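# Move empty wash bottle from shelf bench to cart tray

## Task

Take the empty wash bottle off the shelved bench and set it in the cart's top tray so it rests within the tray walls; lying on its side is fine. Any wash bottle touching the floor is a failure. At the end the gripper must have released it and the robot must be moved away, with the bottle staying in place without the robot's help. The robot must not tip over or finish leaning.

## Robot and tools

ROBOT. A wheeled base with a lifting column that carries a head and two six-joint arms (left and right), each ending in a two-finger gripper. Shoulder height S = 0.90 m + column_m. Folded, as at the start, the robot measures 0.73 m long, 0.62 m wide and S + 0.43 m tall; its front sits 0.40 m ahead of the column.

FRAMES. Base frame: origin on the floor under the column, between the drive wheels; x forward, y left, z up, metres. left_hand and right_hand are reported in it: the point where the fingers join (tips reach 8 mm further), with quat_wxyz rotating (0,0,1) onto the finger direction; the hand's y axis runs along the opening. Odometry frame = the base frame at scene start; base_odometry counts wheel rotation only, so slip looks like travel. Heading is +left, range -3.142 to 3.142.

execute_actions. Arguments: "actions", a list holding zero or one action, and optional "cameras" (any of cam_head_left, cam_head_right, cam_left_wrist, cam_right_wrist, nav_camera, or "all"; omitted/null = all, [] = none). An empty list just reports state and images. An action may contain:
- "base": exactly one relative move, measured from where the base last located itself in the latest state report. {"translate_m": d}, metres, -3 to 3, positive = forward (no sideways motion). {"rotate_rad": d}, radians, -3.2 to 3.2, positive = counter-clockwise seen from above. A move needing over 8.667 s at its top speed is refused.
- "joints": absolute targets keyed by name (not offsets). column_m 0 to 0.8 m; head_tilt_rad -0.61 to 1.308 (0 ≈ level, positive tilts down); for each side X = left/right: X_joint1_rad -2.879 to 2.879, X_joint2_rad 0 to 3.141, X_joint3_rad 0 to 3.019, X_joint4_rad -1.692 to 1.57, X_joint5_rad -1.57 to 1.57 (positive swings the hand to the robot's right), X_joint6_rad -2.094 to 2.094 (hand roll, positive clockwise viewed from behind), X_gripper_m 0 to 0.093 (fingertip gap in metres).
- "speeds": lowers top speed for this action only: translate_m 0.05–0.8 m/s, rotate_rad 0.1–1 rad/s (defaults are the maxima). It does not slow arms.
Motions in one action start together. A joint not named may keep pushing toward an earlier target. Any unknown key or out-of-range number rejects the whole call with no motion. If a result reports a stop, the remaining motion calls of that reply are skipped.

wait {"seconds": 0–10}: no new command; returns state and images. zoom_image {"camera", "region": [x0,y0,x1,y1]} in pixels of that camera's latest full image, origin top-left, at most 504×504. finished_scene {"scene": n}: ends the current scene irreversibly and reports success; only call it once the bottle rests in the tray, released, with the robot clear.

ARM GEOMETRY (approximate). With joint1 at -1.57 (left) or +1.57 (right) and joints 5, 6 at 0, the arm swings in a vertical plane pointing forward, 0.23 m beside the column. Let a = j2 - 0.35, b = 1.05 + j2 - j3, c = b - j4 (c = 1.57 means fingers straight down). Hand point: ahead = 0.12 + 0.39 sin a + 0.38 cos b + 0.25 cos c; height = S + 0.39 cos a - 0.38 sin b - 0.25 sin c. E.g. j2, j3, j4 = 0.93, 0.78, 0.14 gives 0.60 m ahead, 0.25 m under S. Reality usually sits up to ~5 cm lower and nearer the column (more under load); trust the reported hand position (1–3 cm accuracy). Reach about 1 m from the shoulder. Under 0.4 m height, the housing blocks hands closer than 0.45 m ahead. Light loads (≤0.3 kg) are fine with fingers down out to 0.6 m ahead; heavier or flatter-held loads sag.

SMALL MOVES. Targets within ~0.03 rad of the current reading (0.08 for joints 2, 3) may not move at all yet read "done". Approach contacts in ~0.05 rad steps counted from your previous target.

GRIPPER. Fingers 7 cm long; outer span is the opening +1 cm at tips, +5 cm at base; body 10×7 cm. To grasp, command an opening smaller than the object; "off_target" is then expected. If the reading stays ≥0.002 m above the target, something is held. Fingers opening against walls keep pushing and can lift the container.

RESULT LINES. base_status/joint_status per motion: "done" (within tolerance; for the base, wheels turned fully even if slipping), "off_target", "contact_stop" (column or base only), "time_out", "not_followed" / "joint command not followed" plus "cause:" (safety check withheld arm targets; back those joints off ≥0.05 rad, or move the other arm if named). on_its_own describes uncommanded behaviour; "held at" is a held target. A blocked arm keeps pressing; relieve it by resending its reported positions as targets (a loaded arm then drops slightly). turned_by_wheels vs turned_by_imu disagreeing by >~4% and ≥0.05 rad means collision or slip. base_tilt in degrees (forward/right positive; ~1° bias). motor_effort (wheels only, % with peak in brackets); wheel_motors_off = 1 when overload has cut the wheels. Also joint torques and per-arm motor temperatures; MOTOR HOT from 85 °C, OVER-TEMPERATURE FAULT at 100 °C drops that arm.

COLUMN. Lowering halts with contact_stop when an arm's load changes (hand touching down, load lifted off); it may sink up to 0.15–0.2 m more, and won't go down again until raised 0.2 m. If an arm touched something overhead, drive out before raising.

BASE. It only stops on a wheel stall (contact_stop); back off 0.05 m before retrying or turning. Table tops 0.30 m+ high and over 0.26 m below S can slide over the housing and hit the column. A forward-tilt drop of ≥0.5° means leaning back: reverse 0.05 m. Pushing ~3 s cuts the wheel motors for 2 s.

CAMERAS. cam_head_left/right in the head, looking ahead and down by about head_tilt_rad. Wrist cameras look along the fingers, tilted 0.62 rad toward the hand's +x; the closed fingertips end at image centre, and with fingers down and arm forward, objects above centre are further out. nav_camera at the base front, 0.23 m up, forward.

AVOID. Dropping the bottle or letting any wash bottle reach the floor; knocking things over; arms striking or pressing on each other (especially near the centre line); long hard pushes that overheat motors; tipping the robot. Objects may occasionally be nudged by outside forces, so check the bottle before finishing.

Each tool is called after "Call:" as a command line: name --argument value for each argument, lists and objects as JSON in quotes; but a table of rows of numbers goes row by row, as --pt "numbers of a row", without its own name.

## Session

Call:
execute_actions --actions '[]'

Scene clock: 0.00 s.
Joint torques (N m, as the arm reports them, + toward a larger angle): no reading
Motor temperatures (°C, as the motors report them): left_arm=[27 29 29 29 29 29] | right_arm=[30 29 27 27 27 26]
base_odometry: x=+0.000 y=+0.000 heading=+0.000 (m, m, rad; odometry frame)
turned_by_wheels: +0.000 (rad since the last result)
turned_by_imu: +0.000 (rad since the last result)
base_tilt: forward=+0.2 right=+0.3 (deg)
base_status: not commanded
joint_positions: column_m=+0.551 head_tilt_rad=+0.876 left_joint1_rad=-1.552 left_joint2_rad=+0.913 left_joint3_rad=+0.410 left_joint4_rad=-0.938 left_joint5_rad=+0.043 left_joint6_rad=-0.071 left_gripper_m=+0.094 right_joint1_rad=+1.576 right_joint2_rad=+0.874 right_joint3_rad=+0.434 right_joint4_rad=-0.972 right_joint5_rad=+0.056 right_joint6_rad=+0.046 right_gripper_m=+0.095
joint_status: not commanded
wheel_motors_off: 0
motor_effort: left_wheel=+4 right_wheel=+5 (%)
left_hand: x=+0.1433 y=+0.2210 z=+1.2469 quat_wxyz=(+0.443, +0.049, -0.895, -0.001) (m; base frame)
right_hand: x=+0.1590 y=-0.2339 z=+1.2506 quat_wxyz=(+0.429, -0.006, -0.903, +0.034) (m; base frame)
pictures: cam_head_left, cam_head_right, cam_left_wrist, cam_right_wrist, nav_camera
camera_calibration (this result's frames):
cam_head_left: T_world_to_cam=[[0.0754248, -0.996636, -0.0320459, 0.110881], [-0.717452, -0.0319211, -0.695876, 1.10863], [0.692513, 0.0754777, -0.717446, 0.984644], [0, 0, 0, 1]] pos_world=[0.105147, 0.0715782, 1.48145]
cam_head_right: T_world_to_cam=[[0.0738589, -0.996422, -0.0410897, -0.00103909], [-0.728342, -0.0257514, -0.68473, 1.08763], [0.681221, 0.0805007, -0.727638, 1.00327], [0, 0, 0, 1]] pos_world=[0.108798, -0.053791, 1.4747]
cam_left_wrist: T_world_to_cam=[[0.0863509, -0.995564, -0.0373596, 0.253571], [-0.0347915, -0.0404903, 0.998574, -1.22699], [-0.995657, -0.0849279, -0.0381336, 0.332235], [0, 0, 0, 1]] pos_world=[0.266207, 0.230981, 1.24738]
cam_right_wrist: T_world_to_cam=[[0.0135266, -0.997384, 0.071002, -0.325273], [-0.0576181, 0.070113, 0.995874, -1.21995], [-0.998247, -0.0175618, -0.056519, 0.352496], [0, 0, 0, 1]] pos_world=[0.285987, -0.232698, 1.25794]
Images, in order (width x height): cam_head_left 672x504, cam_head_right 672x504, cam_left_wrist 672x504, cam_right_wrist 672x504, nav_camera 672x504.

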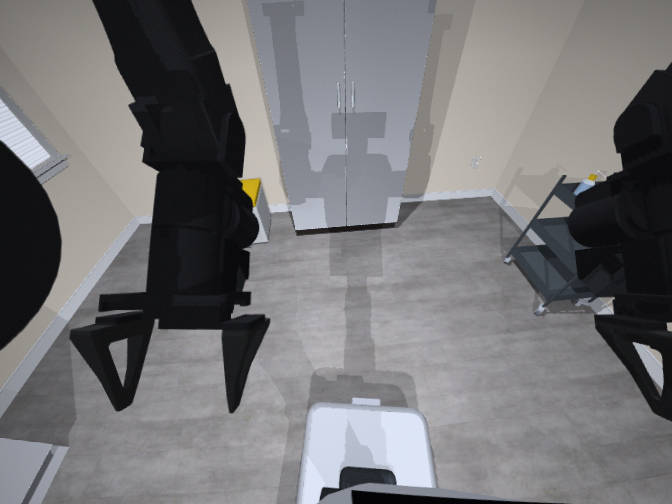

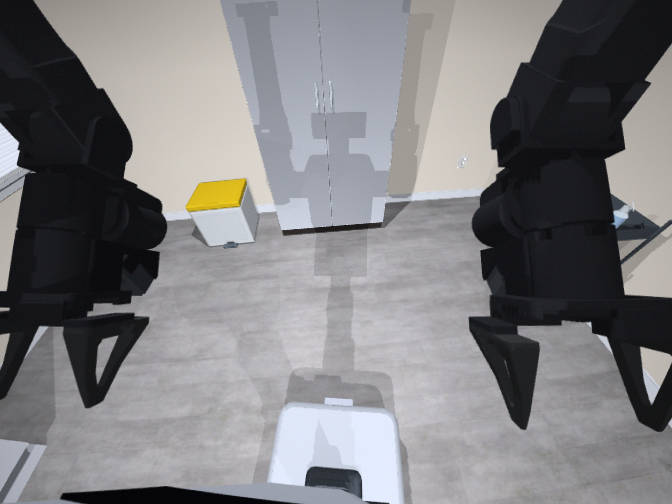

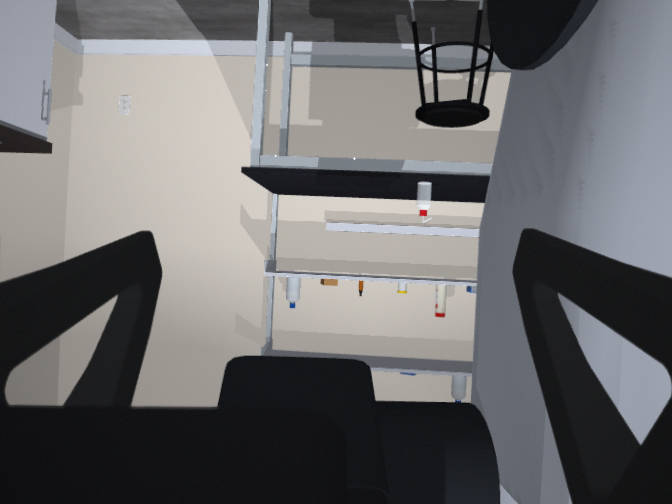

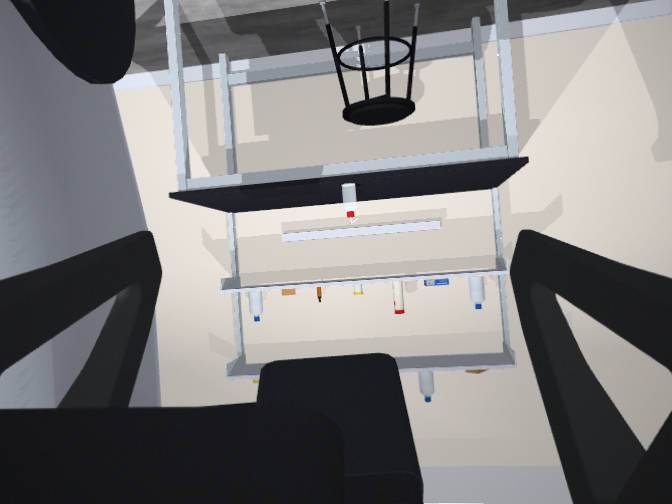

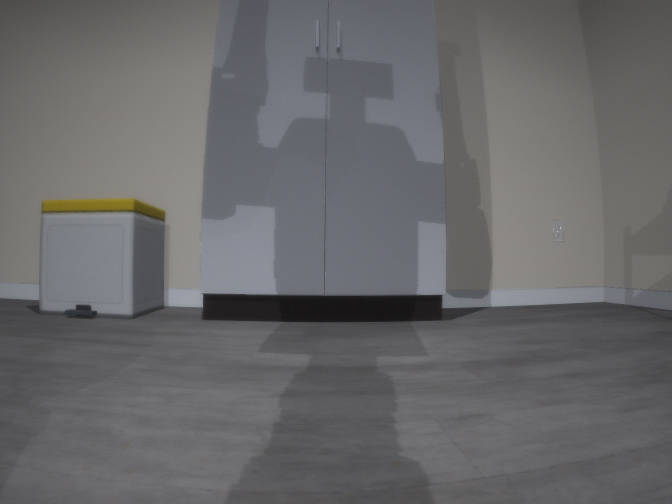

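Call:
execute_actions --actions '[{"base":{"rotate_rad":3.14},"joints":{"head_tilt_rad":0.6,"column_m":0.3,"left_joint1_rad":-1.57,"left_joint2_rad":1.65,"left_joint3_rad":1.5,"left_joint4_rad":0.7,"left_joint5_rad":0,"left_joint6_rad":0}}]' --cameras '["cam_head_left","cam_head_right"]'

Scene clock: 6.30 s.
Joint torques (N m, as the arm reports them, + toward a larger angle): left_arm=[ -1.53 -23.15   4.68   3.     0.     0.08] | right_arm=[-0.1  -5.91 -1.41 -1.3   0.16 -0.12]
Motor temperatures (°C, as the motors report them): left_arm=[27 30 29 29 29 29] | right_arm=[30 29 28 27 27 26]
base_odometry: x=+0.000 y=+0.000 heading=+3.139 (m, m, rad; odometry frame)
turned_by_wheels: +3.139 (rad since the last result)
turned_by_imu: +3.135 (rad since the last result)
base_tilt: forward=+0.1 right=+0.2 (deg)
base_status: done
joint_positions: column_m=+0.300 head_tilt_rad=+0.618 left_joint1_rad=-1.566 left_joint2_rad=+1.637 left_joint3_rad=+1.506 left_joint4_rad=+0.686 left_joint5_rad=+0.000 left_joint6_rad=-0.011 left_gripper_m=+0.094 right_joint1_rad=+1.576 right_joint2_rad=+0.874 right_joint3_rad=+0.434 right_joint4_rad=-0.972 right_joint5_rad=+0.056 right_joint6_rad=+0.046 right_gripper_m=+0.095
joint_status: all done
wheel_motors_off: 0
motor_effort: left_wheel=-3(33) right_wheel=+3(57) (%)
left_hand: x=+0.8562 y=+0.2276 z=+0.8389 quat_wxyz=(-0.513, +0.005, -0.858, +0.001) (m; base frame)
right_hand: x=+0.1590 y=-0.2339 z=+0.9992 quat_wxyz=(+0.429, -0.006, -0.903, +0.034) (m; base frame)
pictures: cam_head_left, cam_head_right
camera_calibration (this result's frames):
cam_head_left: T_world_to_cam=[[0.0811123, -0.996636, -0.011689, 0.0763623], [-0.515608, -0.0319211, -0.85623, 1.12985], [0.852977, 0.0754777, -0.516463, 0.537817], [0, 0, 0, 1]] pos_world=[0.117619, 0.0715782, 1.24606]
cam_head_right: T_world_to_cam=[[0.0819116, -0.996422, -0.0208324, -0.0378212], [-0.528987, -0.0257514, -0.848239, 1.11583], [0.844668, 0.0805007, -0.529203, 0.557007], [0, 0, 0, 1]] pos_world=[0.122873, -0.053791, 1.24048]
Images, in order (width x height): cam_head_left 672x504, cam_head_right 672x504.

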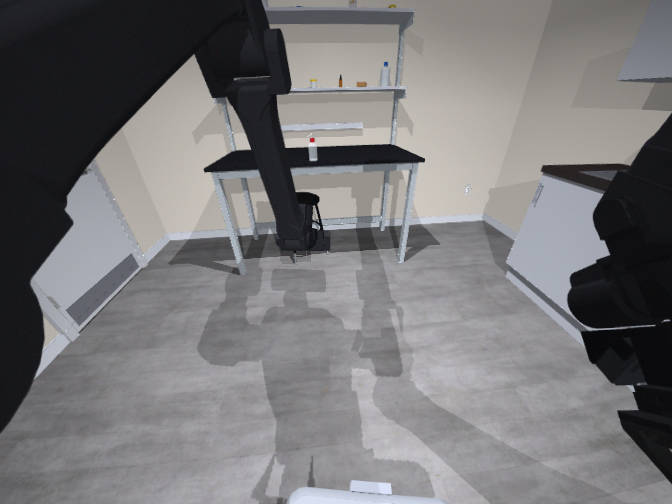

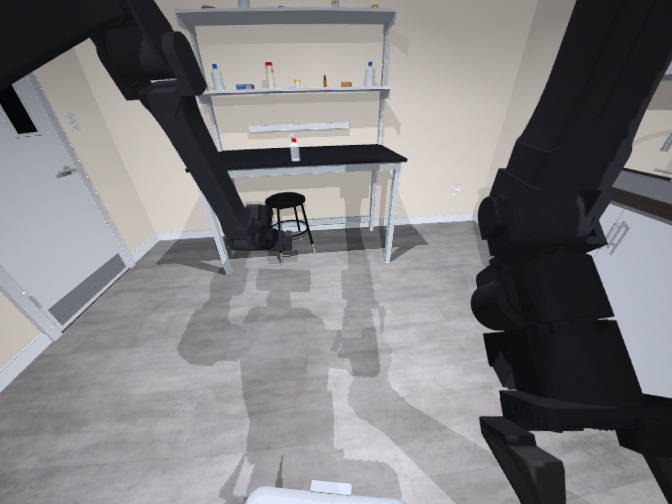

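Call:
execute_actions --actions '[{"base":{"rotate_rad":0.09},"joints":{"column_m":0.47,"head_tilt_rad":0.45}}]' --cameras '[]'

Call:
execute_actions --actions '[{"base":{"translate_m":0.8}}]' --cameras '["cam_head_left","cam_head_right","cam_left_wrist"]'

Scene clock: 14.67 s.
Joint torques (N m, as the arm reports them, + toward a larger angle): left_arm=[ -1.6  -23.1    4.89   2.95   0.01   0.08] | right_arm=[-0.33 -5.78 -1.24 -1.22  0.14 -0.14]
Motor temperatures (°C, as the motors report them): left_arm=[27 31 30 29 29 29] | right_arm=[30 30 28 27 27 26]
base_odometry: x=+0.000 y=+0.000 heading=-3.055 (m, m, rad; odometry frame)
turned_by_wheels: +0.089 (rad since the last result)
turned_by_imu: +0.091 (rad since the last result)
base_tilt: forward=+0.1 right=+0.2 (deg)
base_status: done
joint_positions: column_m=+0.470 head_tilt_rad=+0.468 left_joint1_rad=-1.567 left_joint2_rad=+1.637 left_joint3_rad=+1.504 left_joint4_rad=+0.686 left_joint5_rad=+0.000 left_joint6_rad=-0.011 left_gripper_m=+0.094 right_joint1_rad=+1.576 right_joint2_rad=+0.874 right_joint3_rad=+0.434 right_joint4_rad=-0.972 right_joint5_rad=+0.056 right_joint6_rad=+0.046 right_gripper_m=+0.095
joint_status: all done
wheel_motors_off: 0
motor_effort: left_wheel=-8(34) right_wheel=+6(34) (%)
left_hand: x=+0.8557 y=+0.2268 z=+1.0083 quat_wxyz=(-0.513, +0.005, -0.859, +0.001) (m; base frame)
right_hand: x=+0.1590 y=-0.2339 z=+1.1691 quat_wxyz=(+0.429, -0.006, -0.903, +0.034) (m; base frame)
pictures: none
No camera images: the call's "cameras" was empty. Leave "cameras" out to get every camera's image.

Scene clock: 17.83 s.
Joint torques (N m, as the arm reports them, + toward a larger angle): left_arm=[ -1.74 -23.29   5.01   2.99   0.01   0.09] | right_arm=[-0.03 -6.53 -1.29 -1.09  0.12 -0.05]
Motor temperatures (°C, as the motors report them): left_arm=[27 31 30 29 29 29] | right_arm=[30 30 28 27 27 26]
base_odometry: x=-0.797 y=-0.069 heading=-3.055 (m, m, rad; odometry frame)
turned_by_wheels: +0.000 (rad since the last result)
turned_by_imu: -0.001 (rad since the last result)
base_tilt: forward=+0.2 right=+0.2 (deg)
base_status: done
joint_positions: column_m=+0.470 head_tilt_rad=+0.468 left_joint1_rad=-1.567 left_joint2_rad=+1.637 left_joint3_rad=+1.500 left_joint4_rad=+0.686 left_joint5_rad=+0.000 left_joint6_rad=-0.011 left_gripper_m=+0.094 right_joint1_rad=+1.576 right_joint2_rad=+0.874 right_joint3_rad=+0.436 right_joint4_rad=-0.972 right_joint5_rad=+0.056 right_joint6_rad=+0.046 right_gripper_m=+0.095
joint_status: not commanded
wheel_motors_off: 0
motor_effort: left_wheel=-1(56) right_wheel=+1(60) (%)
left_hand: x=+0.8537 y=+0.2268 z=+1.0068 quat_wxyz=(-0.511, +0.005, -0.860, +0.001) (m; base frame)
right_hand: x=+0.1600 y=-0.2339 z=+1.1688 quat_wxyz=(+0.428, -0.006, -0.903, +0.034) (m; base frame)
pictures: cam_head_left, cam_head_right, cam_left_wrist
camera_calibration (this result's frames):
cam_head_left: T_world_to_cam=[[0.0819485, -0.996636, 0.000527484, 0.0605201], [-0.382271, -0.0319211, -0.923499, 1.36657], [0.920409, 0.0754777, -0.383601, 0.428745], [0, 0, 0, 1]] pos_world=[0.122819, 0.0715782, 1.42646]
cam_head_right: T_world_to_cam=[[0.0841013, -0.996422, -0.00839481, -0.0524998], [-0.396691, -0.0257514, -0.917591, 1.35428], [0.914091, 0.0805007, -0.397438, 0.451594], [0, 0, 0, 1]] pos_world=[0.128848, -0.053791, 1.42171]
cam_left_wrist: T_world_to_cam=[[-0.00125182, -0.999995, 0.00279119, 0.224424], [-0.897547, -0.000107126, -0.440919, 1.21444], [0.440917, -0.00305718, -0.897543, 0.651135], [0, 0, 0, 1]] pos_world=[0.803203, 0.226544, 1.11927]
Images, in order (width x height): cam_head_left 672x504, cam_head_right 672x504, cam_left_wrist 672x504.

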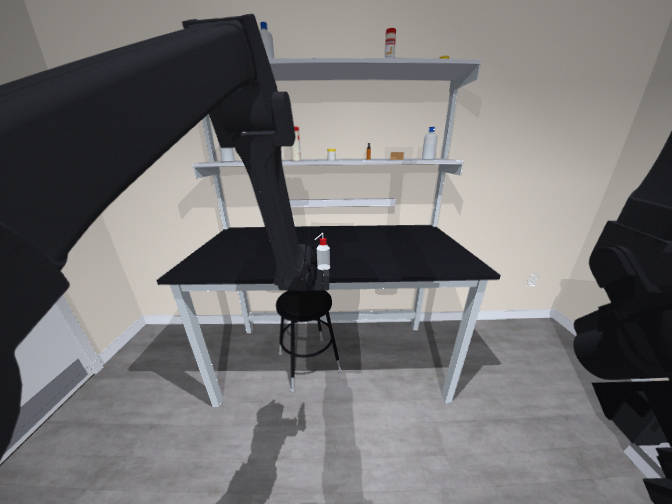

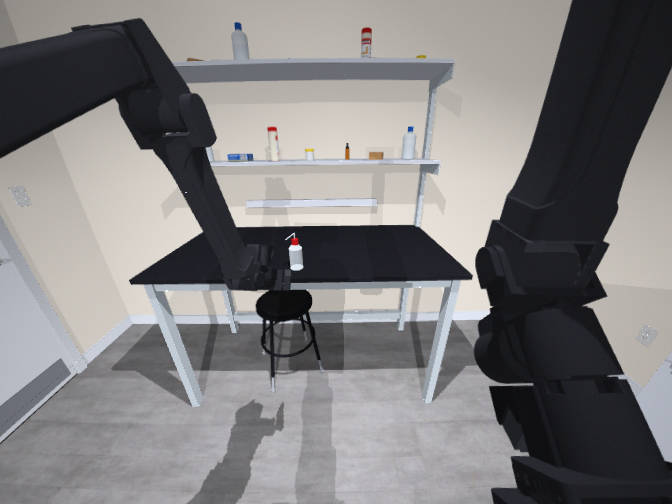

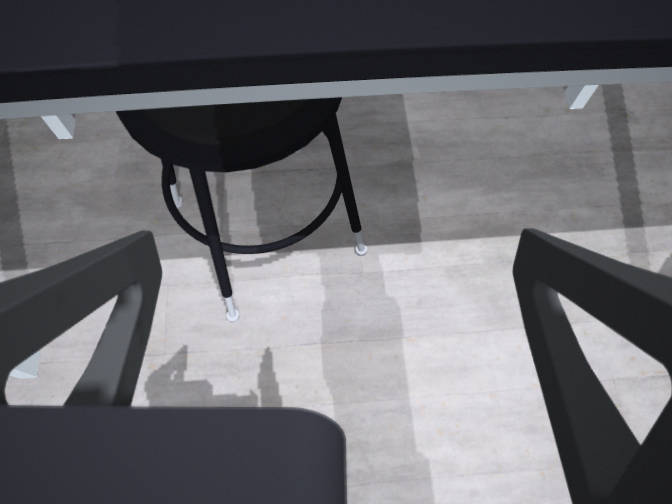

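Call:
execute_actions --actions '[{"base":{"translate_m":0.15},"speeds":{"translate_m":0.3}}]' --cameras '["cam_head_right","cam_left_wrist"]'

Scene clock: 23.03 s.
Joint torques (N m, as the arm reports them, + toward a larger angle): left_arm=[ -1.57 -22.8    5.28   3.     0.     0.09] | right_arm=[-0.24 -6.39 -1.58 -1.31  0.11 -0.05]
Motor temperatures (°C, as the motors report them): left_arm=[27 31 30 29 29 29] | right_arm=[30 30 28 27 27 26]
base_odometry: x=-0.947 y=-0.082 heading=-3.055 (m, m, rad; odometry frame)
turned_by_wheels: +0.000 (rad since the last result)
turned_by_imu: +0.001 (rad since the last result)
base_tilt: forward=+0.2 right=+0.2 (deg)
base_status: done
joint_positions: column_m=+0.470 head_tilt_rad=+0.468 left_joint1_rad=-1.567 left_joint2_rad=+1.637 left_joint3_rad=+1.499 left_joint4_rad=+0.686 left_joint5_rad=+0.000 left_joint6_rad=-0.011 left_gripper_m=+0.094 right_joint1_rad=+1.576 right_joint2_rad=+0.874 right_joint3_rad=+0.435 right_joint4_rad=-0.972 right_joint5_rad=+0.056 right_joint6_rad=+0.046 right_gripper_m=+0.095
joint_status: not commanded
wheel_motors_off: 0
motor_effort: left_wheel=-1(31) right_wheel=+0(30) (%)
left_hand: x=+0.8532 y=+0.2268 z=+1.0064 quat_wxyz=(-0.510, +0.005, -0.860, +0.001) (m; base frame)
right_hand: x=+0.1596 y=-0.2339 z=+1.1689 quat_wxyz=(+0.428, -0.006, -0.903, +0.034) (m; base frame)
pictures: cam_head_right, cam_left_wrist
camera_calibration (this result's frames):
cam_head_right: T_world_to_cam=[[0.0841018, -0.996422, -0.00839046, -0.0525061], [-0.396644, -0.0257514, -0.917611, 1.35431], [0.914112, 0.0805007, -0.397391, 0.451524], [0, 0, 0, 1]] pos_world=[0.12885, -0.053791, 1.42172]
cam_left_wrist: T_world_to_cam=[[-0.00124534, -0.999995, 0.00279452, 0.224416], [-0.898051, -0.000110904, -0.439891, 1.21317], [0.43989, -0.00305743, -0.898047, 0.652388], [0, 0, 0, 1]] pos_world=[0.802792, 0.226544, 1.11891]
Images, in order (width x height): cam_head_right 672x504, cam_left_wrist 672x504.

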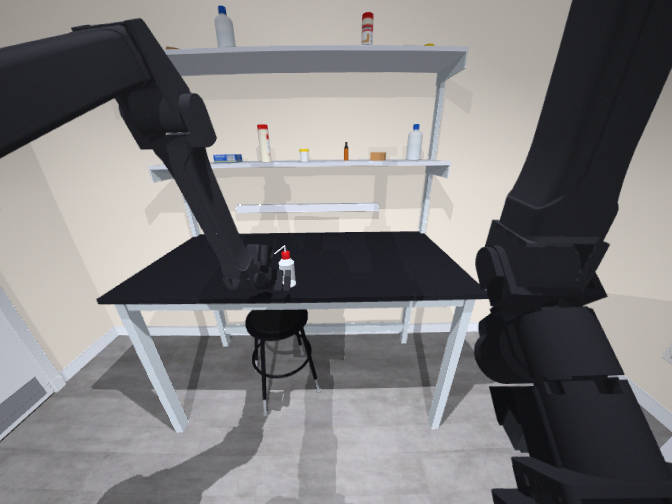

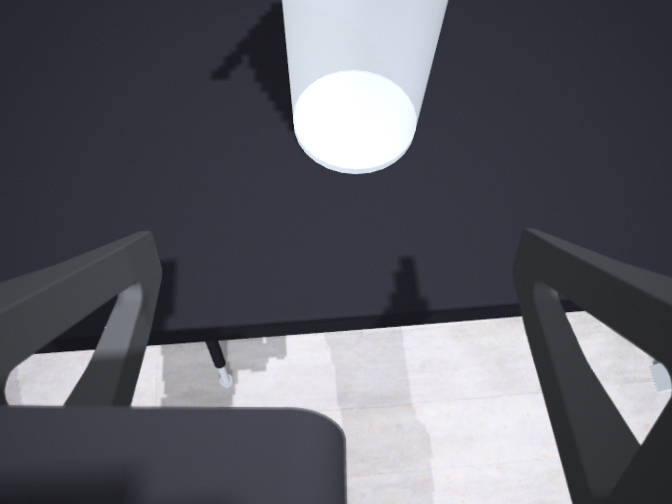

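Call:
execute_actions --actions '[{"base":{"translate_m":0.06},"joints":{"left_joint1_rad":-1.59},"speeds":{"translate_m":0.1}}]' --cameras '["cam_left_wrist"]'

Call:
execute_actions --actions '[{"base":{"translate_m":0.065},"speeds":{"translate_m":0.1}}]' --cameras '["cam_left_wrist","cam_head_right"]'

Scene clock: 29.17 s.
Joint torques (N m, as the arm reports them, + toward a larger angle): left_arm=[ -2.35 -23.49   5.26   2.99   0.01   0.09] | right_arm=[ 0.28 -5.66 -1.26 -1.22  0.16 -0.07]
Motor temperatures (°C, as the motors report them): left_arm=[27 32 30 29 29 29] | right_arm=[30 30 28 27 27 26]
base_odometry: x=-1.006 y=-0.087 heading=-3.055 (m, m, rad; odometry frame)
turned_by_wheels: +0.000 (rad since the last result)
turned_by_imu: +0.001 (rad since the last result)
base_tilt: forward=+0.1 right=+0.3 (deg)
base_status: done
joint_positions: column_m=+0.470 head_tilt_rad=+0.468 left_joint1_rad=-1.582 left_joint2_rad=+1.637 left_joint3_rad=+1.498 left_joint4_rad=+0.686 left_joint5_rad=+0.000 left_joint6_rad=-0.011 left_gripper_m=+0.094 right_joint1_rad=+1.576 right_joint2_rad=+0.874 right_joint3_rad=+0.434 right_joint4_rad=-0.972 right_joint5_rad=+0.056 right_joint6_rad=+0.046 right_gripper_m=+0.095
joint_status: all done
wheel_motors_off: 0
motor_effort: left_wheel=+0(31) right_wheel=+0(31) (%)
left_hand: x=+0.8526 y=+0.2169 z=+1.0060 quat_wxyz=(-0.510, +0.005, -0.860, +0.008) (m; base frame)
right_hand: x=+0.1588 y=-0.2339 z=+1.1692 quat_wxyz=(+0.429, -0.006, -0.903, +0.034) (m; base frame)
pictures: cam_left_wrist
camera_calibration (this result's frames):
cam_left_wrist: T_world_to_cam=[[-0.00829574, -0.999853, 0.0150207, 0.208169], [-0.898551, 0.00086217, -0.438868, 1.21169], [0.43879, -0.0171376, -0.898426, 0.656643], [0, 0, 0, 1]] pos_world=[0.802363, 0.218347, 1.11859]
Images, in order (width x height): cam_left_wrist 672x504.

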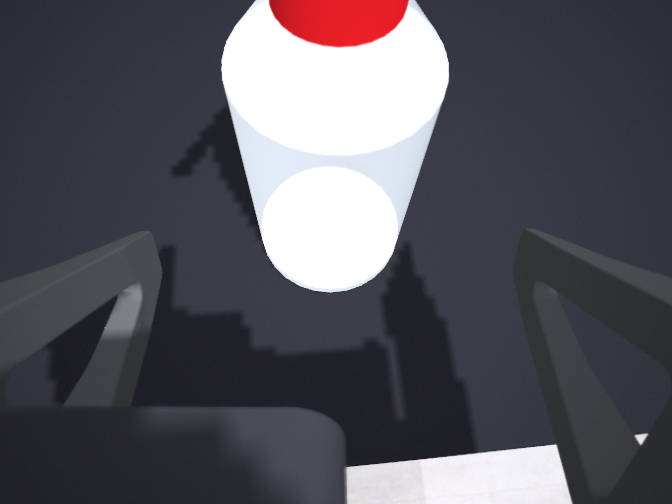

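Scene clock: 30.67 s.
Joint torques (N m, as the arm reports them, + toward a larger angle): left_arm=[ -2.36 -23.27   5.44   3.02   0.02   0.09] | right_arm=[ 0.38 -5.25 -1.17 -1.5   0.17 -0.12]
Motor temperatures (°C, as the motors report them): left_arm=[27 32 30 29 29 29] | right_arm=[30 30 28 27 27 26]
base_odometry: x=-1.071 y=-0.093 heading=-3.055 (m, m, rad; odometry frame)
turned_by_wheels: +0.000 (rad since the last result)
turned_by_imu: +0.000 (rad since the last result)
base_tilt: forward=+0.1 right=+0.2 (deg)
base_status: done
joint_positions: column_m=+0.470 head_tilt_rad=+0.468 left_joint1_rad=-1.582 left_joint2_rad=+1.637 left_joint3_rad=+1.497 left_joint4_rad=+0.686 left_joint5_rad=+0.000 left_joint6_rad=-0.011 left_gripper_m=+0.094 right_joint1_rad=+1.576 right_joint2_rad=+0.874 right_joint3_rad=+0.432 right_joint4_rad=-0.972 right_joint5_rad=+0.056 right_joint6_rad=+0.046 right_gripper_m=+0.095
joint_status: not commanded
wheel_motors_off: 0
motor_effort: left_wheel=+1(31) right_wheel=+0(31) (%)
left_hand: x=+0.8523 y=+0.2169 z=+1.0057 quat_wxyz=(-0.510, +0.005, -0.860, +0.008) (m; base frame)
right_hand: x=+0.1582 y=-0.2339 z=+1.1694 quat_wxyz=(+0.430, -0.006, -0.902, +0.034) (m; base frame)
pictures: cam_head_right, cam_left_wrist
camera_calibration (this result's frames):
cam_head_right: T_world_to_cam=[[0.0841018, -0.996422, -0.00839045, -0.0525062], [-0.396644, -0.0257514, -0.917611, 1.35431], [0.914112, 0.0805007, -0.39739, 0.451524], [0, 0, 0, 1]] pos_world=[0.12885, -0.053791, 1.42172]
cam_left_wrist: T_world_to_cam=[[-0.00829142, -0.999853, 0.0150229, 0.208164], [-0.898886, 0.000870394, -0.438182, 1.21084], [0.438105, -0.017137, -0.898761, 0.657476], [0, 0, 0, 1]] pos_world=[0.802088, 0.218347, 1.11835]
Images, in order (width x height): cam_head_right 672x504, cam_left_wrist 672x504.

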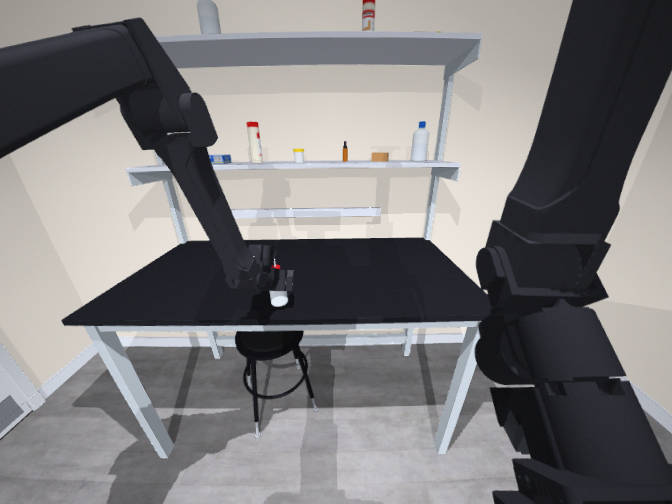

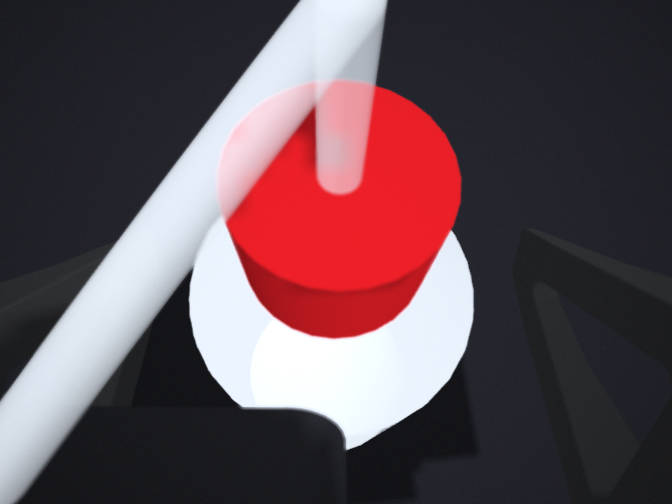

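Call:
execute_actions --actions '[{"joints":{"left_gripper_m":0.045}}]' --cameras '["cam_left_wrist"]'

Call:
execute_actions --actions '[{"joints":{"column_m":0.58,"head_tilt_rad":0.7}}]' --cameras '["cam_left_wrist","cam_head_right"]'

Scene clock: 33.47 s.
Joint torques (N m, as the arm reports them, + toward a larger angle): left_arm=[ -2.27 -23.17   5.33   3.     0.01   0.09] | right_arm=[-0.14 -5.88 -1.3  -1.26  0.11 -0.11]
Motor temperatures (°C, as the motors report them): left_arm=[27 32 30 29 29 29] | right_arm=[30 30 28 27 27 26]
base_odometry: x=-1.071 y=-0.093 heading=-3.055 (m, m, rad; odometry frame)
turned_by_wheels: +0.000 (rad since the last result)
turned_by_imu: +0.001 (rad since the last result)
base_tilt: forward=+0.2 right=+0.2 (deg)
base_status: not commanded
joint_positions: column_m=+0.470 head_tilt_rad=+0.468 left_joint1_rad=-1.582 left_joint2_rad=+1.637 left_joint3_rad=+1.497 left_joint4_rad=+0.686 left_joint5_rad=+0.000 left_joint6_rad=-0.011 left_gripper_m=+0.055 right_joint1_rad=+1.576 right_joint2_rad=+0.874 right_joint3_rad=+0.432 right_joint4_rad=-0.972 right_joint5_rad=+0.056 right_joint6_rad=+0.046 right_gripper_m=+0.095
joint_status: left_gripper_m off_target (ended at +0.055, target +0.045)
wheel_motors_off: 0
motor_effort: left_wheel=+0(1) right_wheel=-1(2) (%)
left_hand: x=+0.8523 y=+0.2169 z=+1.0057 quat_wxyz=(-0.510, +0.005, -0.860, +0.008) (m; base frame)
right_hand: x=+0.1582 y=-0.2339 z=+1.1694 quat_wxyz=(+0.430, -0.006, -0.902, +0.034) (m; base frame)
pictures: cam_left_wrist
camera_calibration (this result's frames):
cam_left_wrist: T_world_to_cam=[[-0.00829142, -0.999853, 0.0150229, 0.208164], [-0.898886, 0.000870394, -0.438182, 1.21084], [0.438105, -0.017137, -0.898761, 0.657476], [0, 0, 0, 1]] pos_world=[0.802088, 0.218347, 1.11835]
Images, in order (width x height): cam_left_wrist 672x504.

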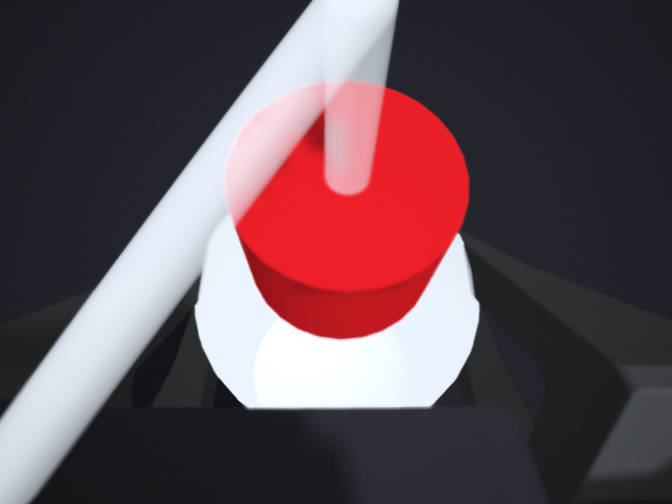

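Scene clock: 35.50 s.
Joint torques (N m, as the arm reports them, + toward a larger angle): left_arm=[ -2.38 -23.23   5.32   3.05   0.01   0.08] | right_arm=[-0.21 -5.85 -1.41 -1.09  0.17 -0.08]
Motor temperatures (°C, as the motors report them): left_arm=[27 32 30 29 29 29] | right_arm=[30 30 28 27 27 26]
base_odometry: x=-1.071 y=-0.093 heading=-3.055 (m, m, rad; odometry frame)
turned_by_wheels: +0.000 (rad since the last result)
turned_by_imu: +0.001 (rad since the last result)
base_tilt: forward=+0.2 right=+0.2 (deg)
base_status: not commanded
joint_positions: column_m=+0.580 head_tilt_rad=+0.703 left_joint1_rad=-1.582 left_joint2_rad=+1.637 left_joint3_rad=+1.497 left_joint4_rad=+0.686 left_joint5_rad=+0.000 left_joint6_rad=-0.011 left_gripper_m=+0.055 right_joint1_rad=+1.576 right_joint2_rad=+0.874 right_joint3_rad=+0.432 right_joint4_rad=-0.972 right_joint5_rad=+0.056 right_joint6_rad=+0.046 right_gripper_m=+0.095
joint_status: all done
wheel_motors_off: 0
motor_effort: left_wheel=+0(0) right_wheel=+1(1) (%)
left_hand: x=+0.8523 y=+0.2169 z=+1.1158 quat_wxyz=(-0.510, +0.005, -0.860, +0.008) (m; base frame)
right_hand: x=+0.1582 y=-0.2339 z=+1.2794 quat_wxyz=(+0.430, -0.006, -0.902, +0.034) (m; base frame)
pictures: cam_head_right, cam_left_wrist
camera_calibration (this result's frames):
cam_head_right: T_world_to_cam=[[0.0798449, -0.996422, -0.0277183, -0.0211042], [-0.59916, -0.0257514, -0.800215, 1.28156], [0.796638, 0.0805007, -0.599072, 0.816939], [0, 0, 0, 1]] pos_world=[0.118738, -0.053791, 1.51434]
cam_left_wrist: T_world_to_cam=[[-0.00829142, -0.999853, 0.0150229, 0.206511], [-0.898886, 0.000870394, -0.438182, 1.25905], [0.438105, -0.017137, -0.898761, 0.75636], [0, 0, 0, 1]] pos_world=[0.802088, 0.218347, 1.22838]
Images, in order (width x height): cam_head_right 672x504, cam_left_wrist 672x504.

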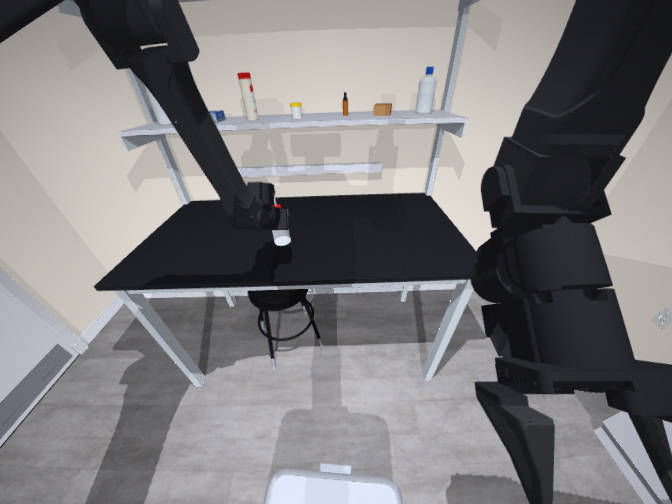

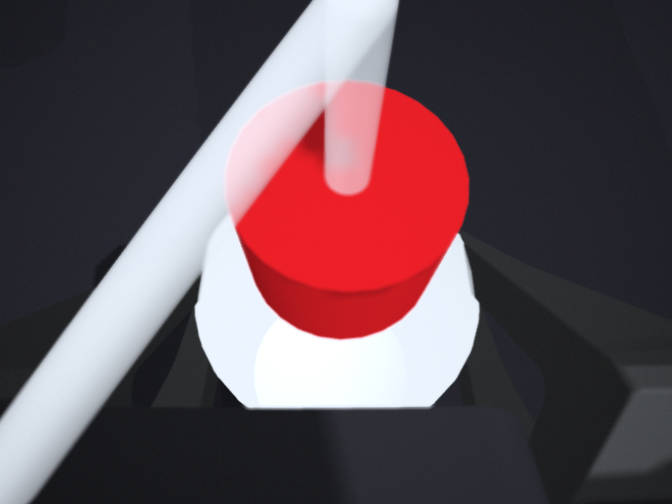

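Call:
execute_actions --actions '[{"base":{"translate_m":-0.9}}]' --cameras '[]'

Call:
execute_actions --actions '[{"base":{"rotate_rad":2.15},"speeds":{"rotate_rad":0.7}}]' --cameras '["cam_head_left","cam_head_right"]'

Scene clock: 42.63 s.
Joint torques (N m, as the arm reports them, + toward a larger angle): left_arm=[ -2.45 -22.88   5.55   3.02   0.02   0.1 ] | right_arm=[-0.54 -5.93 -1.02 -1.15  0.11 -0.12]
Motor temperatures (°C, as the motors report them): left_arm=[27 32 30 29 29 29] | right_arm=[30 30 28 27 27 26]
base_odometry: x=-0.174 y=-0.015 heading=-3.056 (m, m, rad; odometry frame)
turned_by_wheels: -0.001 (rad since the last result)
turned_by_imu: +0.004 (rad since the last result)
base_tilt: forward=+0.0 right=+0.3 (deg)
base_status: done
joint_positions: column_m=+0.580 head_tilt_rad=+0.703 left_joint1_rad=-1.582 left_joint2_rad=+1.637 left_joint3_rad=+1.496 left_joint4_rad=+0.686 left_joint5_rad=+0.000 left_joint6_rad=-0.011 left_gripper_m=+0.055 right_joint1_rad=+1.576 right_joint2_rad=+0.874 right_joint3_rad=+0.430 right_joint4_rad=-0.972 right_joint5_rad=+0.056 right_joint6_rad=+0.046 right_gripper_m=+0.095
joint_status: not commanded
wheel_motors_off: 0
motor_effort: left_wheel=-1(32) right_wheel=-1(31) (%)
left_hand: x=+0.8515 y=+0.2169 z=+1.1152 quat_wxyz=(-0.509, +0.005, -0.861, +0.008) (m; base frame)
right_hand: x=+0.1569 y=-0.2339 z=+1.2797 quat_wxyz=(+0.431, -0.006, -0.902, +0.034) (m; base frame)
pictures: none
No camera images: the call's "cameras" was empty. Leave "cameras" out to get every camera's image.

Scene clock: 46.97 s.
Joint torques (N m, as the arm reports them, + toward a larger angle): left_arm=[ -1.8  -23.15   5.48   3.03   0.02   0.08] | right_arm=[-0.55 -5.98 -1.05 -1.17  0.13 -0.07]
Motor temperatures (°C, as the motors report them): left_arm=[27 32 30 29 29 29] | right_arm=[30 30 28 27 27 26]
base_odometry: x=-0.174 y=-0.015 heading=-0.907 (m, m, rad; odometry frame)
turned_by_wheels: +2.149 (rad since the last result)
turned_by_imu: +2.144 (rad since the last result)
base_tilt: forward=+0.2 right=+0.3 (deg)
base_status: done
joint_positions: column_m=+0.580 head_tilt_rad=+0.703 left_joint1_rad=-1.589 left_joint2_rad=+1.637 left_joint3_rad=+1.496 left_joint4_rad=+0.686 left_joint5_rad=+0.000 left_joint6_rad=-0.011 left_gripper_m=+0.055 right_joint1_rad=+1.576 right_joint2_rad=+0.874 right_joint3_rad=+0.430 right_joint4_rad=-0.972 right_joint5_rad=+0.056 right_joint6_rad=+0.046 right_gripper_m=+0.095
joint_status: not commanded
wheel_motors_off: 0
motor_effort: left_wheel=-5(54) right_wheel=+4(61) (%)
left_hand: x=+0.8515 y=+0.2115 z=+1.1153 quat_wxyz=(-0.509, +0.005, -0.861, +0.012) (m; base frame)
right_hand: x=+0.1569 y=-0.2339 z=+1.2797 quat_wxyz=(+0.431, -0.006, -0.902, +0.034) (m; base frame)
pictures: cam_head_left, cam_head_right
camera_calibration (this result's frames):
cam_head_left: T_world_to_cam=[[0.0798106, -0.996636, -0.0186038, 0.0905272], [-0.587156, -0.0319211, -0.808844, 1.29888], [0.80553, 0.0754777, -0.587728, 0.796342], [0, 0, 0, 1]] pos_world=[0.113941, 0.0715782, 1.52031]
cam_head_right: T_world_to_cam=[[0.0798227, -0.996422, -0.0277821, -0.0210031], [-0.5998, -0.0257514, -0.799736, 1.28084], [0.796159, 0.0805007, -0.599709, 0.81796], [0, 0, 0, 1]] pos_world=[0.118697, -0.053791, 1.51429]
Images, in order (width x height): cam_head_left 672x504, cam_head_right 672x504.

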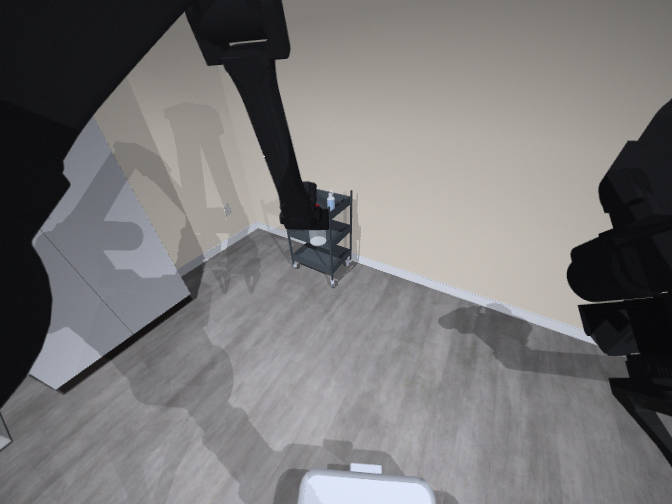

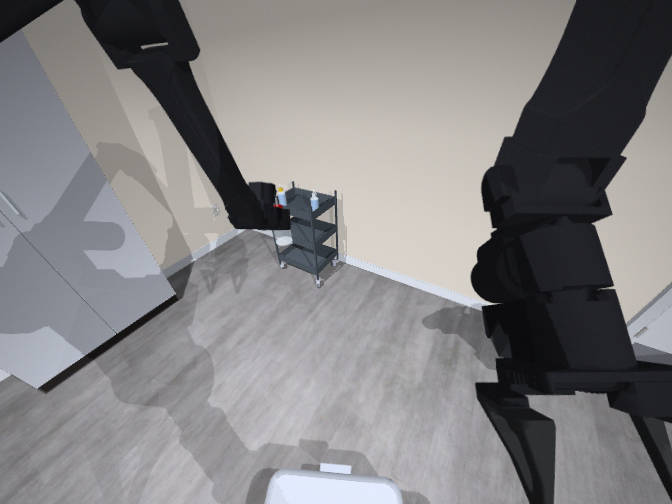

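Call:
execute_actions --actions '[{"base":{"translate_m":0.8},"joints":{"column_m":0.68,"head_tilt_rad":0.9}}]' --cameras '["cam_head_left","cam_head_right"]'

Call:
zoom_image --camera "cam_head_right" --region '[220, 150, 400, 330]'

Scene clock: 52.67 s.
Joint torques (N m, as the arm reports them, + toward a larger angle): left_arm=[ -1.89 -23.38   5.45   3.     0.02   0.09] | right_arm=[-0.56 -5.56 -1.55 -1.05  0.16 -0.11]
Motor temperatures (°C, as the motors report them): left_arm=[27 32 30 29 29 29] | right_arm=[30 30 28 27 27 26]
base_odometry: x=+0.319 y=-0.645 heading=-0.907 (m, m, rad; odometry frame)
turned_by_wheels: +0.000 (rad since the last result)
turned_by_imu: +0.000 (rad since the last result)
base_tilt: forward=+0.2 right=+0.2 (deg)
base_status: done
joint_positions: column_m=+0.680 head_tilt_rad=+0.901 left_joint1_rad=-1.589 left_joint2_rad=+1.637 left_joint3_rad=+1.495 left_joint4_rad=+0.686 left_joint5_rad=+0.000 left_joint6_rad=-0.011 left_gripper_m=+0.055 right_joint1_rad=+1.576 right_joint2_rad=+0.874 right_joint3_rad=+0.435 right_joint4_rad=-0.972 right_joint5_rad=+0.056 right_joint6_rad=+0.046 right_gripper_m=+0.095
joint_status: all done
wheel_motors_off: 0
motor_effort: left_wheel=+0(59) right_wheel=+0(63) (%)
left_hand: x=+0.8513 y=+0.2115 z=+1.2151 quat_wxyz=(-0.509, +0.005, -0.861, +0.012) (m; base frame)
right_hand: x=+0.1596 y=-0.2339 z=+1.3789 quat_wxyz=(+0.428, -0.006, -0.903, +0.034) (m; base frame)
pictures: cam_head_left, cam_head_right
camera_calibration (this result's frames):
cam_head_left: T_world_to_cam=[[0.0745908, -0.996636, -0.033942, 0.1182], [-0.734811, -0.0319211, -0.677521, 1.16836], [0.674158, 0.0754777, -0.73472, 1.10655], [0, 0, 0, 1]] pos_world=[0.103716, 0.0715782, 1.6086]
cam_head_right: T_world_to_cam=[[0.0727968, -0.996422, -0.0429433, 0.00738325], [-0.745416, -0.0257514, -0.666102, 1.14546], [0.662613, 0.0805007, -0.744623, 1.12601], [0, 0, 0, 1]] pos_world=[0.107195, -0.053791, 1.60177]
Images, in order (width x height): cam_head_left 672x504, cam_head_right 672x504.

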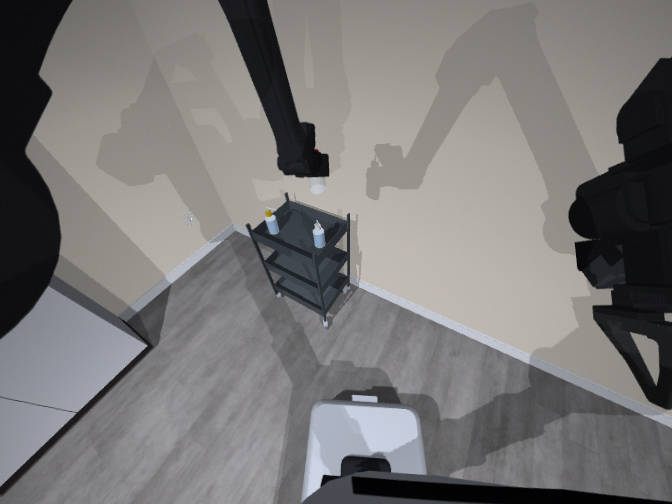

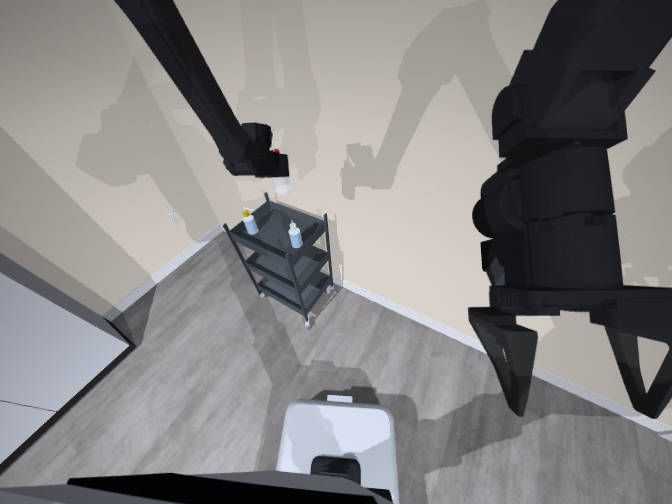

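Region (220, 150, 400, 330) of cam_head_right's 672x504 image, scaled by 2.800, with more detail than that image has.

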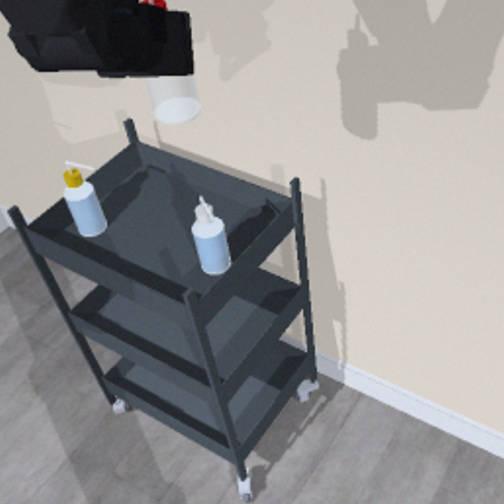

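Call:
execute_actions --actions '[{"base":{"rotate_rad":0.165}}]' --cameras '[]'

Call:
execute_actions --actions '[{"base":{"translate_m":0.31},"speeds":{"translate_m":0.3}}]' --cameras '[]'

Call:
execute_actions --actions '[{"joints":{"column_m":0.42,"head_tilt_rad":0.85}}]' --cameras '["cam_head_left","cam_head_right"]'

Call:
zoom_image --camera "cam_head_right" --region '[200, 130, 400, 330]'

Scene clock: 67.67 s.
Joint torques (N m, as the arm reports them, + toward a larger angle): left_arm=[ -1.46 -22.67   5.46   2.97   0.02   0.08] | right_arm=[ 0.28 -6.34 -1.39 -1.3   0.13 -0.09]
Motor temperatures (°C, as the motors report them): left_arm=[27 33 30 29 29 29] | right_arm=[30 30 28 27 27 26]
base_odometry: x=+0.319 y=-0.645 heading=-0.743 (m, m, rad; odometry frame)
turned_by_wheels: +0.163 (rad since the last result)
turned_by_imu: +0.162 (rad since the last result)
base_tilt: forward=+0.1 right=+0.2 (deg)
base_status: done
joint_positions: column_m=+0.680 head_tilt_rad=+0.901 left_joint1_rad=-1.588 left_joint2_rad=+1.637 left_joint3_rad=+1.495 left_joint4_rad=+0.686 left_joint5_rad=+0.000 left_joint6_rad=-0.011 left_gripper_m=+0.055 right_joint1_rad=+1.576 right_joint2_rad=+0.874 right_joint3_rad=+0.435 right_joint4_rad=-0.972 right_joint5_rad=+0.056 right_joint6_rad=+0.046 right_gripper_m=+0.095
joint_status: not commanded
wheel_motors_off: 0
motor_effort: left_wheel=+0(61) right_wheel=+1(57) (%)
left_hand: x=+0.8513 y=+0.2121 z=+1.2151 quat_wxyz=(-0.509, +0.005, -0.861, +0.012) (m; base frame)
right_hand: x=+0.1596 y=-0.2339 z=+1.3789 quat_wxyz=(+0.428, -0.006, -0.903, +0.034) (m; base frame)
pictures: none
No camera images: the call's "cameras" was empty. Leave "cameras" out to get every camera's image.

Scene clock: 69.97 s.
Joint torques (N m, as the arm reports them, + toward a larger angle): left_arm=[ -1.83 -23.2    5.57   3.     0.02   0.08] | right_arm=[-0.44 -6.47 -1.21 -1.38  0.19 -0.09]
Motor temperatures (°C, as the motors report them): left_arm=[27 33 30 29 29 29] | right_arm=[30 30 28 27 27 26]
base_odometry: x=+0.548 y=-0.855 heading=-0.743 (m, m, rad; odometry frame)
turned_by_wheels: +0.001 (rad since the last result)
turned_by_imu: +0.001 (rad since the last result)
base_tilt: forward=+0.1 right=+0.3 (deg)
base_status: done
joint_positions: column_m=+0.680 head_tilt_rad=+0.902 left_joint1_rad=-1.588 left_joint2_rad=+1.637 left_joint3_rad=+1.495 left_joint4_rad=+0.686 left_joint5_rad=+0.000 left_joint6_rad=-0.011 left_gripper_m=+0.055 right_joint1_rad=+1.576 right_joint2_rad=+0.874 right_joint3_rad=+0.435 right_joint4_rad=-0.972 right_joint5_rad=+0.056 right_joint6_rad=+0.046 right_gripper_m=+0.095
joint_status: not commanded
wheel_motors_off: 0
motor_effort: left_wheel=+0(60) right_wheel=-1(46) (%)
left_hand: x=+0.8513 y=+0.2121 z=+1.2151 quat_wxyz=(-0.509, +0.005, -0.861, +0.012) (m; base frame)
right_hand: x=+0.1598 y=-0.2339 z=+1.3789 quat_wxyz=(+0.428, -0.006, -0.903, +0.034) (m; base frame)
pictures: none
No camera images: the call's "cameras" was empty. Leave "cameras" out to get every camera's image.

Scene clock: 73.90 s.
Joint torques (N m, as the arm reports them, + toward a larger angle): left_arm=[ -1.84 -23.     5.4    2.98   0.02   0.08] | right_arm=[-0.19 -5.91 -1.43 -1.11  0.14 -0.11]
Motor temperatures (°C, as the motors report them): left_arm=[27 33 30 29 29 29] | right_arm=[30 30 28 27 27 26]
base_odometry: x=+0.548 y=-0.855 heading=-0.743 (m, m, rad; odometry frame)
turned_by_wheels: +0.000 (rad since the last result)
turned_by_imu: +0.001 (rad since the last result)
base_tilt: forward=+0.1 right=+0.2 (deg)
base_status: not commanded
joint_positions: column_m=+0.420 head_tilt_rad=+0.865 left_joint1_rad=-1.588 left_joint2_rad=+1.637 left_joint3_rad=+1.495 left_joint4_rad=+0.686 left_joint5_rad=+0.000 left_joint6_rad=-0.011 left_gripper_m=+0.055 right_joint1_rad=+1.576 right_joint2_rad=+0.874 right_joint3_rad=+0.435 right_joint4_rad=-0.972 right_joint5_rad=+0.056 right_joint6_rad=+0.046 right_gripper_m=+0.095
joint_status: all done
wheel_motors_off: 0
motor_effort: left_wheel=+3(3) right_wheel=-1(1) (%)
left_hand: x=+0.8513 y=+0.2121 z=+0.9552 quat_wxyz=(-0.509, +0.005, -0.861, +0.012) (m; base frame)
right_hand: x=+0.1598 y=-0.2339 z=+1.1190 quat_wxyz=(+0.428, -0.006, -0.903, +0.034) (m; base frame)
pictures: cam_head_left, cam_head_right
camera_calibration (this result's frames):
cam_head_left: T_world_to_cam=[[0.0757683, -0.996636, -0.0312252, 0.105501], [-0.709855, -0.0319211, -0.703624, 1.02773], [0.700261, 0.0754777, -0.709886, 0.879384], [0, 0, 0, 1]] pos_world=[0.105751, 0.0715782, 1.3507]
cam_head_right: T_world_to_cam=[[0.0743007, -0.996422, -0.0402854, -0.00758942], [-0.720866, -0.0257514, -0.692596, 1.00837], [0.689081, 0.0805007, -0.7202, 0.896833], [0, 0, 0, 1]] pos_world=[0.109475, -0.053791, 1.34399]
Images, in order (width x height): cam_head_left 672x504, cam_head_right 672x504.

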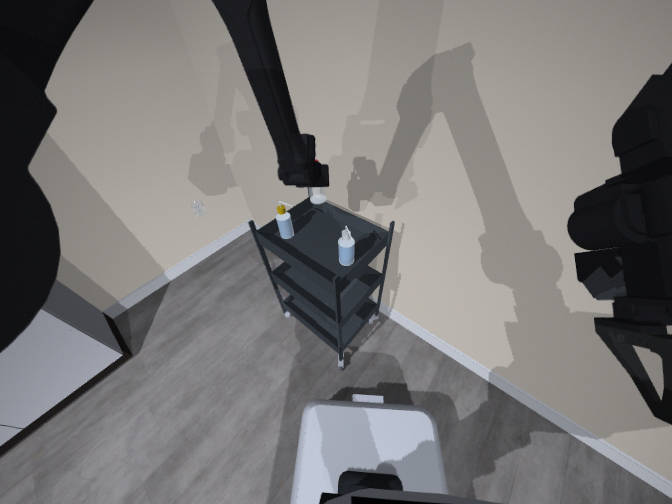

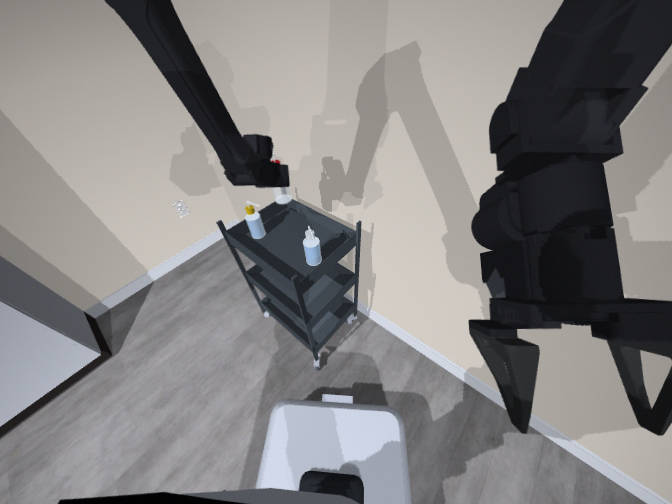

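Region (200, 130, 400, 330) of cam_head_right's 672x504 image, scaled by 2.520, with more detail than that image has.

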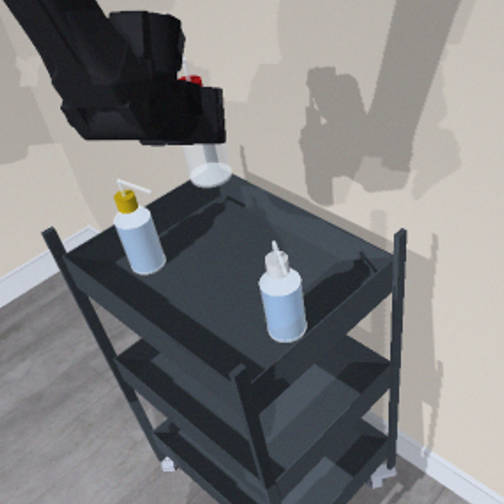

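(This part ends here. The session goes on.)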